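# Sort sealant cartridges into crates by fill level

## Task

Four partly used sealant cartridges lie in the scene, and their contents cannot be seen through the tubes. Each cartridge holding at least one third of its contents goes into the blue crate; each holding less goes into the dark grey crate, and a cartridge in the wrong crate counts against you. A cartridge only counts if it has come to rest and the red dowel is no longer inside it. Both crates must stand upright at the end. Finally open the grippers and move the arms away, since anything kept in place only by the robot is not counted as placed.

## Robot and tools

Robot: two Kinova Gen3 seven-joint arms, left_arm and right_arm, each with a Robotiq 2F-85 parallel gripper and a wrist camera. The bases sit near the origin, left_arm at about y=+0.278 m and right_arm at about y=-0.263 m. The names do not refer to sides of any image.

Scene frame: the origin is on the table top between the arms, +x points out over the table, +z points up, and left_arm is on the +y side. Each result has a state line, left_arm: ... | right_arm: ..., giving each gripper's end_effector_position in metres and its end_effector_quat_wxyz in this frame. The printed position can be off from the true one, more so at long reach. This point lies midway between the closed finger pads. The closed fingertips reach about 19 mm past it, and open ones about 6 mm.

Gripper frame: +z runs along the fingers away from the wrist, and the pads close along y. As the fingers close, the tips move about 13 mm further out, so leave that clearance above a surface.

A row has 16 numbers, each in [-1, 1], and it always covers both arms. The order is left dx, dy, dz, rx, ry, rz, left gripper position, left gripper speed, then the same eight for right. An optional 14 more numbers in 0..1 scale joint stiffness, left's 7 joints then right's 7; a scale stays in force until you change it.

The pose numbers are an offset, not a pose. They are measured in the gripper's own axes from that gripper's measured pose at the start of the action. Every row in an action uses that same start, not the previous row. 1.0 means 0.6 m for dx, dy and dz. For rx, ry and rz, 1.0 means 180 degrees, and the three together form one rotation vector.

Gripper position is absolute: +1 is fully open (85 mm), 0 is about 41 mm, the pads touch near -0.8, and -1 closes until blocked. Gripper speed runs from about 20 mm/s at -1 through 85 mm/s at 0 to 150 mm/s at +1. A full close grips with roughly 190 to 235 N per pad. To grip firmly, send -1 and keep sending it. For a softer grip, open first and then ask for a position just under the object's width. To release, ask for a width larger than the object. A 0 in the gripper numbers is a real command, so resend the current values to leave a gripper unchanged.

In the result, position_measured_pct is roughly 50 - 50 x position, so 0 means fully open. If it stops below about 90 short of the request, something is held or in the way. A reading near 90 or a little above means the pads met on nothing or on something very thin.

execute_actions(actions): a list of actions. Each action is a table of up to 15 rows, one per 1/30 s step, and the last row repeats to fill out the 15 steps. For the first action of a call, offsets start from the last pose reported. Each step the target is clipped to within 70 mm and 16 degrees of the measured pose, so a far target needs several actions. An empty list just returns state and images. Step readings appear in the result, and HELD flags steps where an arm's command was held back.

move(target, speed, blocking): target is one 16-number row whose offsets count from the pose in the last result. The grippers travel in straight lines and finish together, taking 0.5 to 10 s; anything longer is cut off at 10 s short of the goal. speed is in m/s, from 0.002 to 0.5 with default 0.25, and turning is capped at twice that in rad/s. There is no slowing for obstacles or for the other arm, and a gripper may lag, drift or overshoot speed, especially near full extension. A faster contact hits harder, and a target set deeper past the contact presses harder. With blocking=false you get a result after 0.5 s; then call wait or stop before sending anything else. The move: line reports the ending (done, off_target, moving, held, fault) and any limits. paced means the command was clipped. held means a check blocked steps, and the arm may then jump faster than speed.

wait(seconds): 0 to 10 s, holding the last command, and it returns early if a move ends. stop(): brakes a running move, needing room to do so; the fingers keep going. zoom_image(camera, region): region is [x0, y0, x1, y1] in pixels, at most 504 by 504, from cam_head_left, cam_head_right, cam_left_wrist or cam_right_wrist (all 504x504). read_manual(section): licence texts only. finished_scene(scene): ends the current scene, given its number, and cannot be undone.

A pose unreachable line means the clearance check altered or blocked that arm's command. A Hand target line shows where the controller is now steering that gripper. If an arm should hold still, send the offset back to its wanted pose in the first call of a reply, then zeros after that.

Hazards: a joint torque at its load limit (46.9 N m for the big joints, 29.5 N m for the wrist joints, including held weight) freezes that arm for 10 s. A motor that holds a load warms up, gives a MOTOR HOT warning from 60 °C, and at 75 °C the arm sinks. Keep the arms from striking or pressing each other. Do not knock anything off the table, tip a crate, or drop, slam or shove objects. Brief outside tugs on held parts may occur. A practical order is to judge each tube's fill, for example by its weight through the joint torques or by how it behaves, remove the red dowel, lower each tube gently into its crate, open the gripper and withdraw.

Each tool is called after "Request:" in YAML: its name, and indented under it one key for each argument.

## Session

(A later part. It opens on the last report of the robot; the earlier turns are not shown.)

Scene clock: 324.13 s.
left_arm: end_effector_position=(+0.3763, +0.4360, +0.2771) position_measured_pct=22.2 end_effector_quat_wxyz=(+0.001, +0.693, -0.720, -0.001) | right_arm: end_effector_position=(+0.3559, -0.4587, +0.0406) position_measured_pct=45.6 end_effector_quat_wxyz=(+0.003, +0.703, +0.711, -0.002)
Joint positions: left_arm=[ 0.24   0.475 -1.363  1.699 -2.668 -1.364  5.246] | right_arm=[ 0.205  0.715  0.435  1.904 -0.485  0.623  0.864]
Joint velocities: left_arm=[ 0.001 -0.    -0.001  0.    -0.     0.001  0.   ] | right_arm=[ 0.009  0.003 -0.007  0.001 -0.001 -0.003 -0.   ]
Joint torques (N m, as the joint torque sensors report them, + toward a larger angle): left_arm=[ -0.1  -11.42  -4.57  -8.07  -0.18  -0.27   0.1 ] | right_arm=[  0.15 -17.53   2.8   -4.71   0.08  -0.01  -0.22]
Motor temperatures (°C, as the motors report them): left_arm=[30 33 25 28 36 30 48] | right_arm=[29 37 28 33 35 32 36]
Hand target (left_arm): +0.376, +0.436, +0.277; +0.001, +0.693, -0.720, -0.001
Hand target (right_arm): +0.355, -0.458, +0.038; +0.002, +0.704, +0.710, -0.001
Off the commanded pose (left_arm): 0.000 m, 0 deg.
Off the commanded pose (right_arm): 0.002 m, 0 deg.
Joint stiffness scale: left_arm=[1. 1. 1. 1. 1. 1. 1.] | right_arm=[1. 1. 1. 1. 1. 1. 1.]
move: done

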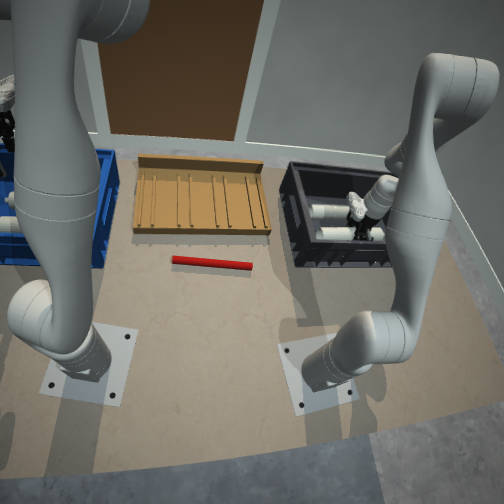

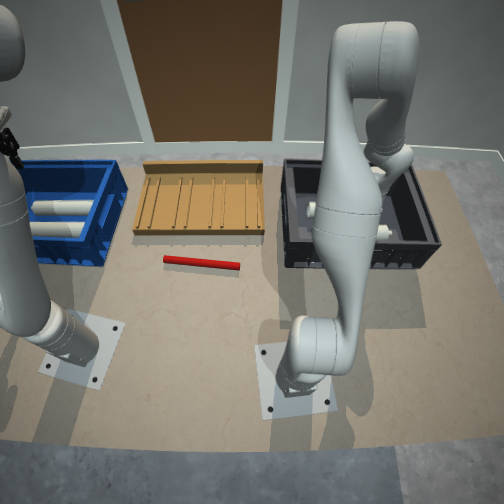

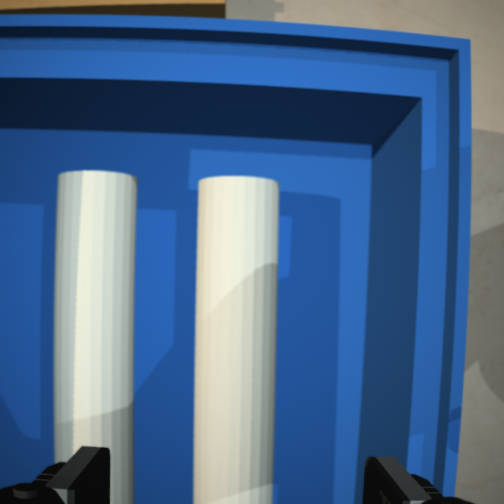

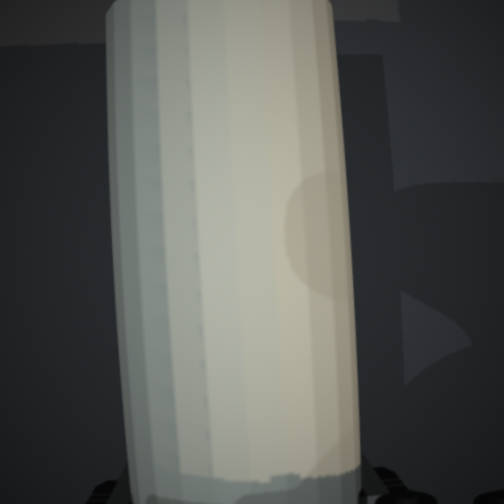

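Request:
move:
  target: [0,0,0,0,0,0,0.55,0, 0,0,0,0,0,0,0.55,-0.5]
  speed: 0.02

Request:
move:
  target: [0,0,0,0,0,0,0.55,0, 0,0,-0.4,0,0,0,0.55,0]
  speed: 0.15

Request:
wait:
  seconds: 1.5

Scene clock: 329.30 s.
left_arm: end_effector_position=(+0.3763, +0.4360, +0.2771) position_measured_pct=22.2 end_effector_quat_wxyz=(+0.001, +0.693, -0.720, -0.001) | right_arm: end_effector_position=(+0.3557, -0.4590, +0.0405) position_measured_pct=22.2 end_effector_quat_wxyz=(+0.003, +0.703, +0.711, -0.001)
Joint positions: left_arm=[ 0.24   0.475 -1.363  1.699 -2.668 -1.364  5.246] | right_arm=[ 0.206  0.715  0.435  1.904 -0.485  0.623  0.864]
Joint velocities: left_arm=[ 0.  0.  0. -0.  0. -0.  0.] | right_arm=[-0.     0.001 -0.    -0.001  0.     0.    -0.002]
Joint torques (N m, as the joint torque sensors report them, + toward a larger angle): left_arm=[ -0.44 -11.52  -4.61  -8.09  -0.25  -0.15   0.14] | right_arm=[  0.54 -16.87   2.89  -5.02   0.31   0.25   0.31]
Motor temperatures (°C, as the motors report them): left_arm=[30 33 25 28 36 30 48] | right_arm=[29 37 28 33 35 32 36]
Hand target (left_arm): +0.376, +0.436, +0.277; +0.001, +0.693, -0.720, -0.001
Hand target (right_arm): +0.356, -0.459, +0.041; +0.003, +0.703, +0.711, -0.002
Off the commanded pose (left_arm): 0.000 m, 0 deg.
Off the commanded pose (right_arm): 0.000 m, 0 deg.
Joint stiffness scale: left_arm=[1. 1. 1. 1. 1. 1. 1.] | right_arm=[1. 1. 1. 1. 1. 1. 1.]
move: done

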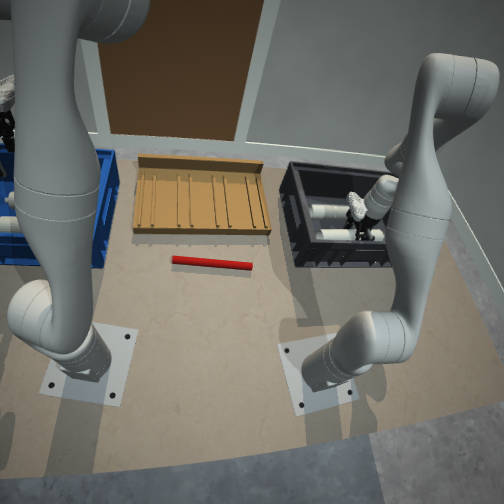

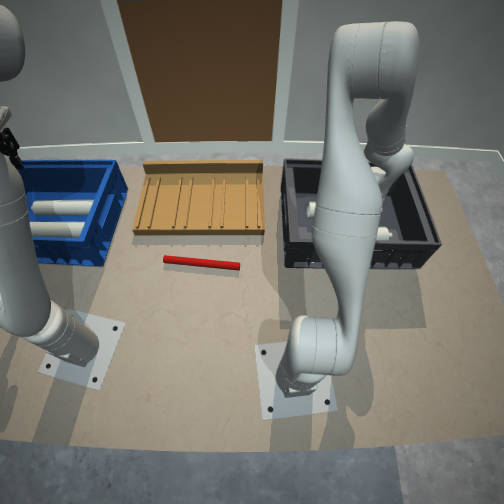

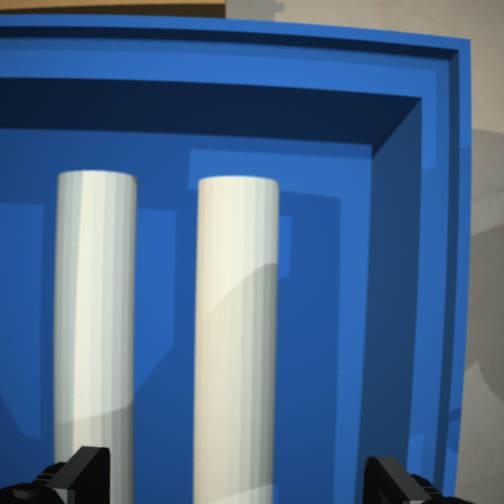

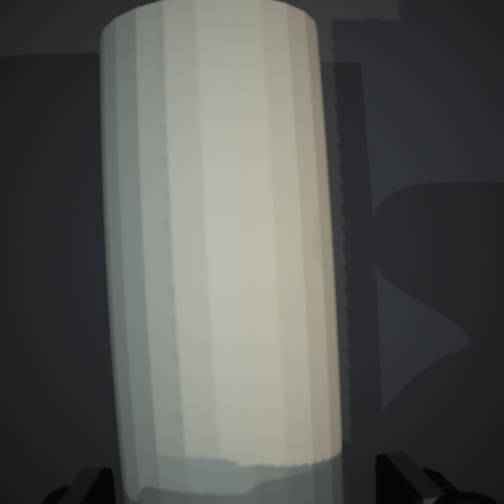

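Scene clock: 331.33 s.
left_arm: end_effector_position=(+0.3763, +0.4360, +0.2771) position_measured_pct=22.2 end_effector_quat_wxyz=(+0.001, +0.693, -0.720, -0.001) | right_arm: end_effector_position=(+0.3573, -0.4557, +0.2781) position_measured_pct=22.2 end_effector_quat_wxyz=(+0.001, +0.702, +0.712, +0.002)
Joint positions: left_arm=[ 0.24   0.475 -1.363  1.699 -2.668 -1.364  5.246] | right_arm=[ 0.051  0.369  0.638  1.569 -0.231  1.276  0.644]
Joint velocities: left_arm=[-0.     0.001  0.    -0.    -0.    -0.    -0.   ] | right_arm=[-0.002 -0.003  0.     0.001 -0.     0.003 -0.   ]
Joint torques (N m, as the joint torque sensors report them, + toward a larger angle): left_arm=[ -0.15 -11.46  -4.55  -8.23  -0.14   0.03   0.24] | right_arm=[  0.31 -13.16   2.34  -8.23   0.07   0.36   0.  ]
Motor temperatures (°C, as the motors report them): left_arm=[30 33 25 28 36 30 48] | right_arm=[29 37 28 33 35 32 36]
Hand target (left_arm): +0.376, +0.436, +0.277; +0.001, +0.693, -0.720, -0.001
Hand target (right_arm): +0.356, -0.458, +0.281; +0.003, +0.703, +0.711, -0.001
Off the commanded pose (left_arm): 0.000 m, 0 deg.
Off the commanded pose (right_arm): 0.004 m, 1 deg.
Joint stiffness scale: left_arm=[1. 1. 1. 1. 1. 1. 1.] | right_arm=[1. 1. 1. 1. 1. 1. 1.]
move: off_target (right_arm)

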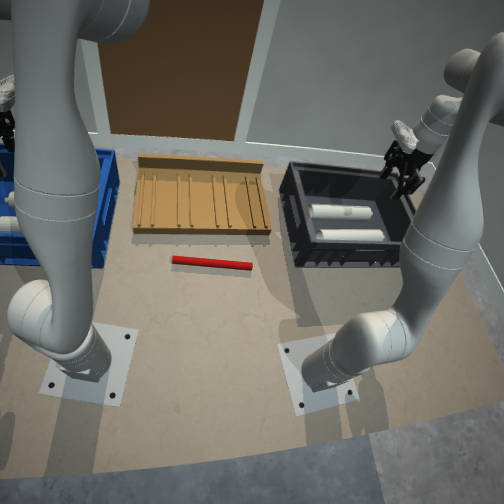

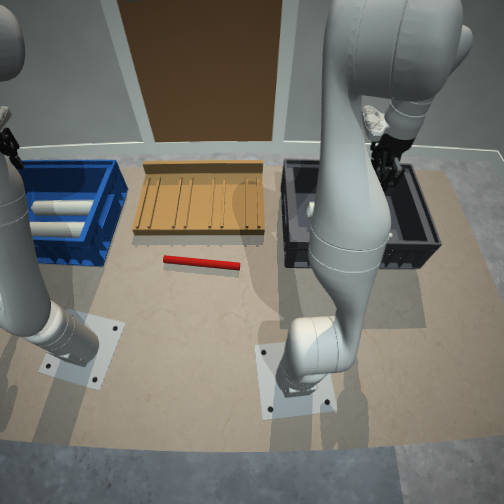

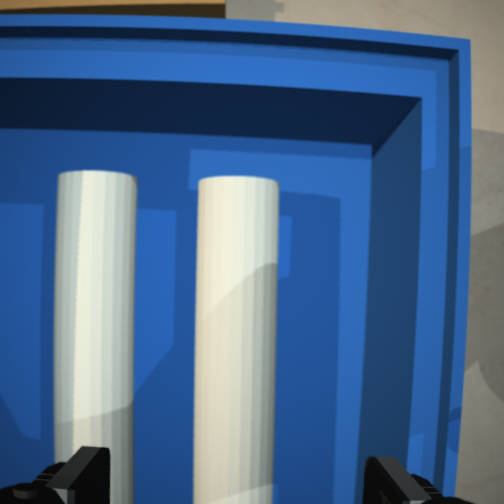

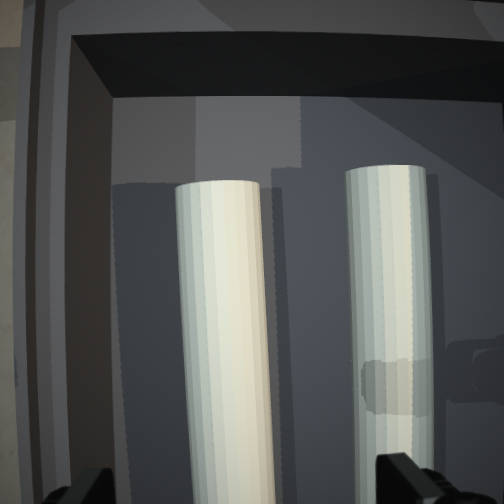

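Scene clock: 332.83 s.
left_arm: end_effector_position=(+0.3763, +0.4360, +0.2771) position_measured_pct=22.2 end_effector_quat_wxyz=(+0.001, +0.693, -0.720, -0.001) | right_arm: end_effector_position=(+0.3573, -0.4557, +0.2782) position_measured_pct=22.2 end_effector_quat_wxyz=(+0.001, +0.702, +0.712, +0.002)
Joint positions: left_arm=[ 0.24   0.475 -1.363  1.699 -2.668 -1.364  5.246] | right_arm=[ 0.05   0.369  0.638  1.569 -0.231  1.276  0.644]
Joint velocities: left_arm=[ 0.001 -0.001 -0.002  0.    -0.     0.001 -0.   ] | right_arm=[-0.     0.    -0.    -0.    -0.001 -0.    -0.001]
Joint torques (N m, as the joint torque sensors report them, + toward a larger angle): left_arm=[ -0.06 -11.36  -4.45  -7.74  -0.29   0.04   0.09] | right_arm=[  0.44 -13.57   2.59  -8.47   0.24  -0.01   0.26]
Motor temperatures (°C, as the motors report them): left_arm=[30 33 25 28 36 30 48] | right_arm=[29 37 28 33 35 32 36]
Hand target (left_arm): +0.376, +0.436, +0.277; +0.001, +0.693, -0.720, -0.001
Hand target (right_arm): +0.356, -0.458, +0.281; +0.003, +0.703, +0.711, -0.001
Off the commanded pose (left_arm): 0.000 m, 0 deg.
Off the commanded pose (right_arm): 0.004 m, 1 deg.
Joint stiffness scale: left_arm=[1. 1. 1. 1. 1. 1. 1.] | right_arm=[1. 1. 1. 1. 1. 1. 1.]
wait: 1.50 s; at rest by 0.17 s

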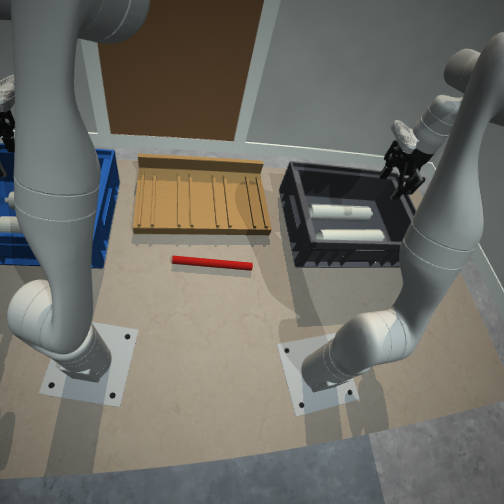

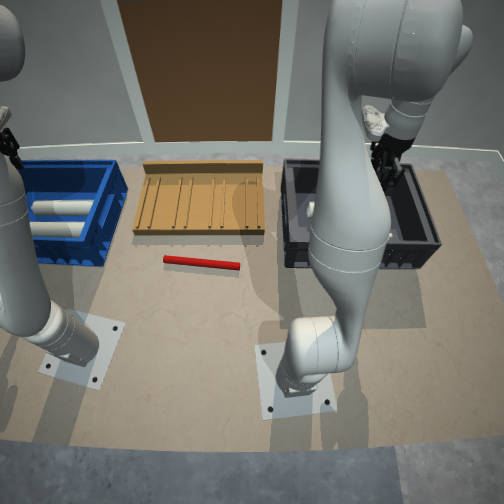

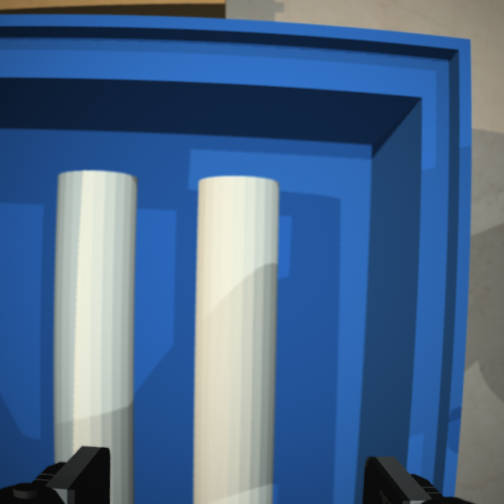

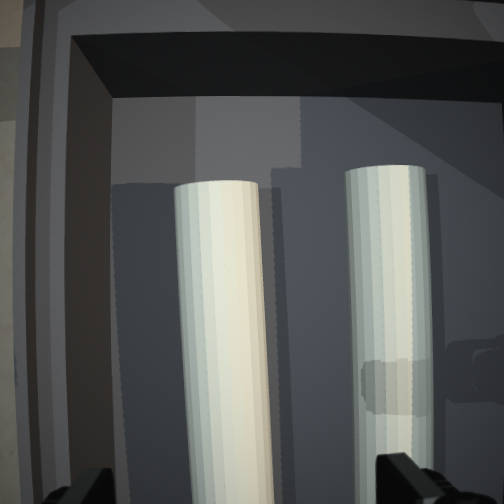

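Request:
wait:
  seconds: 3

Request:
zoom_image:
  camera: "cam_right_wrist"
  region: [150, 150, 300, 300]

Request:
wait:
  seconds: 2

Request:
zoom_image:
  camera: "cam_right_wrist"
  region: [150, 150, 300, 300]

Scene clock: 343.30 s.
left_arm: end_effector_position=(+0.3763, +0.4360, +0.2771) position_measured_pct=22.2 end_effector_quat_wxyz=(+0.001, +0.693, -0.720, -0.001) | right_arm: end_effector_position=(+0.3573, -0.4557, +0.2782) position_measured_pct=22.2 end_effector_quat_wxyz=(+0.001, +0.702, +0.712, +0.002)
Joint positions: left_arm=[ 0.24   0.475 -1.363  1.699 -2.668 -1.364  5.246] | right_arm=[ 0.05   0.369  0.638  1.569 -0.231  1.276  0.644]
Joint velocities: left_arm=[ 0.001  0.     0.001  0.    -0.    -0.    -0.   ] | right_arm=[-0.001  0.001 -0.    -0.     0.     0.001 -0.   ]
Joint torques (N m, as the joint torque sensors report them, + toward a larger angle): left_arm=[ -0.11 -11.41  -4.33  -8.06  -0.19   0.02   0.31] | right_arm=[  0.52 -13.68   2.6   -8.33  -0.04   0.16   0.09]
Motor temperatures (°C, as the motors report them): left_arm=[30 32 25 28 36 30 48] | right_arm=[29 37 28 33 35 32 36]
Hand target (left_arm): +0.376, +0.436, +0.277; +0.001, +0.693, -0.720, -0.001
Hand target (right_arm): +0.356, -0.458, +0.281; +0.003, +0.703, +0.711, -0.001
Off the commanded pose (left_arm): 0.000 m, 0 deg.
Off the commanded pose (right_arm): 0.004 m, 1 deg.
Joint stiffness scale: left_arm=[1. 1. 1. 1. 1. 1. 1.] | right_arm=[1. 1. 1. 1. 1. 1. 1.]
wait: 3.00 s; at rest from the start

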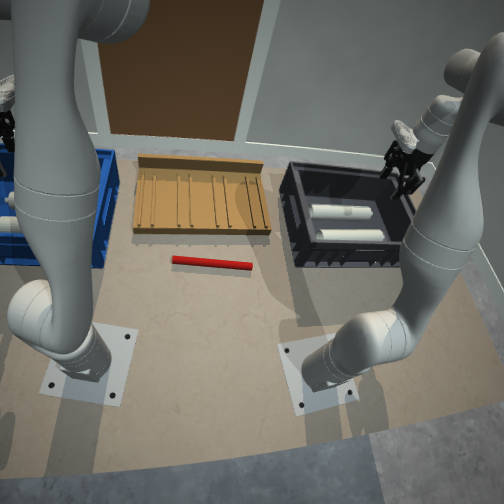

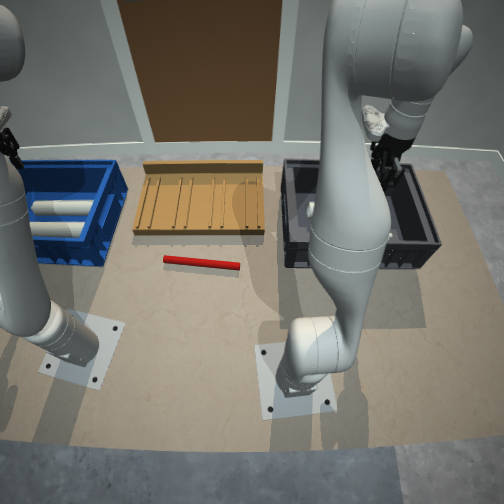

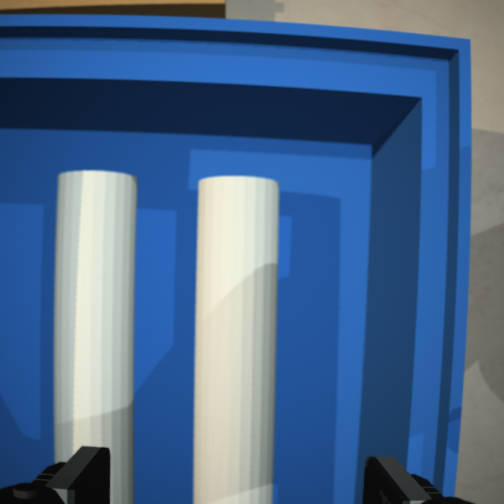

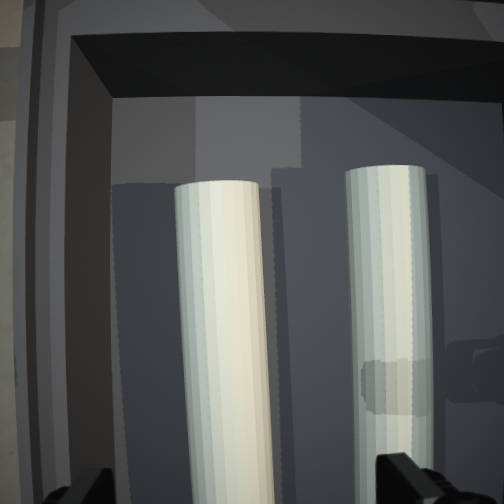

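Region (150, 150, 300, 300) of cam_right_wrist's 504x504 image, scaled by 3.360.

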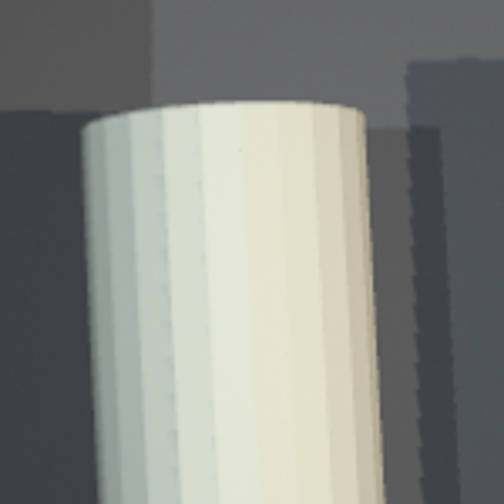

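Scene clock: 345.30 s.
left_arm: end_effector_position=(+0.3763, +0.4360, +0.2771) position_measured_pct=22.2 end_effector_quat_wxyz=(+0.001, +0.693, -0.720, -0.001) | right_arm: end_effector_position=(+0.3573, -0.4557, +0.2782) position_measured_pct=22.2 end_effector_quat_wxyz=(+0.001, +0.702, +0.712, +0.002)
Joint positions: left_arm=[ 0.24   0.475 -1.363  1.699 -2.668 -1.364  5.246] | right_arm=[ 0.05   0.369  0.638  1.569 -0.231  1.276  0.644]
Joint velocities: left_arm=[-0.001  0.001 -0.001 -0.    -0.    -0.001 -0.   ] | right_arm=[-0.     0.    -0.    -0.    -0.     0.    -0.001]
Joint torques (N m, as the joint torque sensors report them, + toward a larger angle): left_arm=[  0.02 -11.52  -4.49  -8.12  -0.2    0.05   0.18] | right_arm=[  0.77 -13.35   2.58  -8.37   0.06   0.2    0.07]
Motor temperatures (°C, as the motors report them): left_arm=[30 32 25 28 36 30 48] | right_arm=[29 37 28 33 35 32 36]
Hand target (left_arm): +0.376, +0.436, +0.277; +0.001, +0.693, -0.720, -0.001
Hand target (right_arm): +0.356, -0.458, +0.281; +0.003, +0.703, +0.711, -0.001
Off the commanded pose (left_arm): 0.000 m, 0 deg.
Off the commanded pose (right_arm): 0.004 m, 1 deg.
Joint stiffness scale: left_arm=[1. 1. 1. 1. 1. 1. 1.] | right_arm=[1. 1. 1. 1. 1. 1. 1.]
wait: 2.00 s; at rest by 0.17 s

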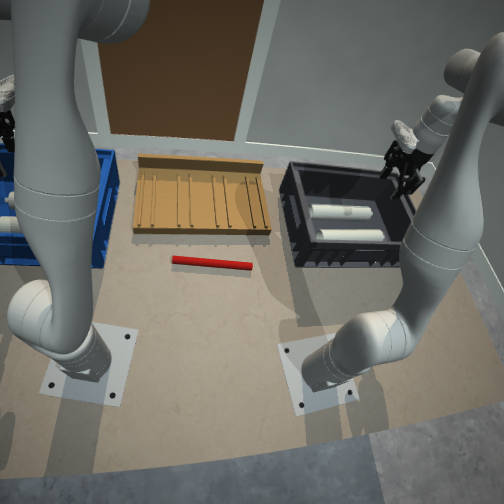

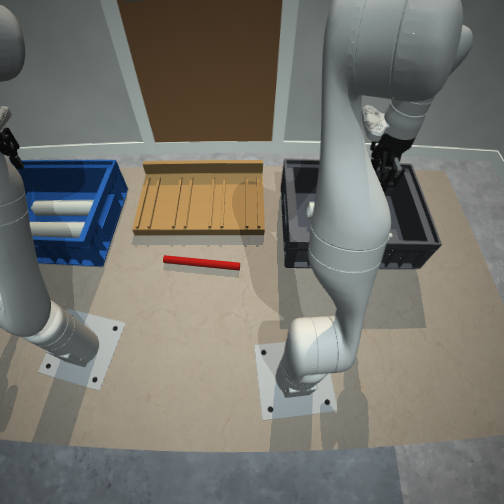

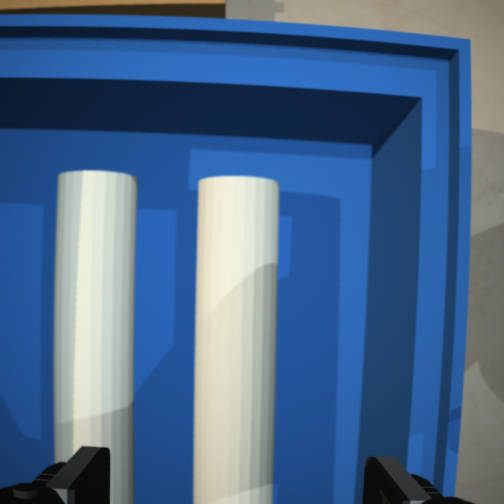

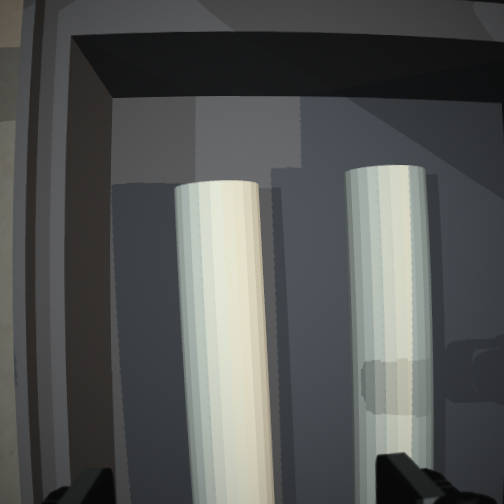

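Region (150, 150, 300, 300) of cam_right_wrist's 504x504 image, scaled by 3.360.

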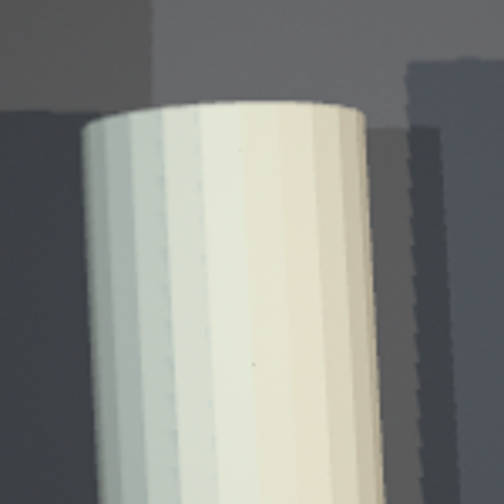

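Everything is at rest.

Request:
finished_scene:
  scene: 2

The scene is finished: the task was done.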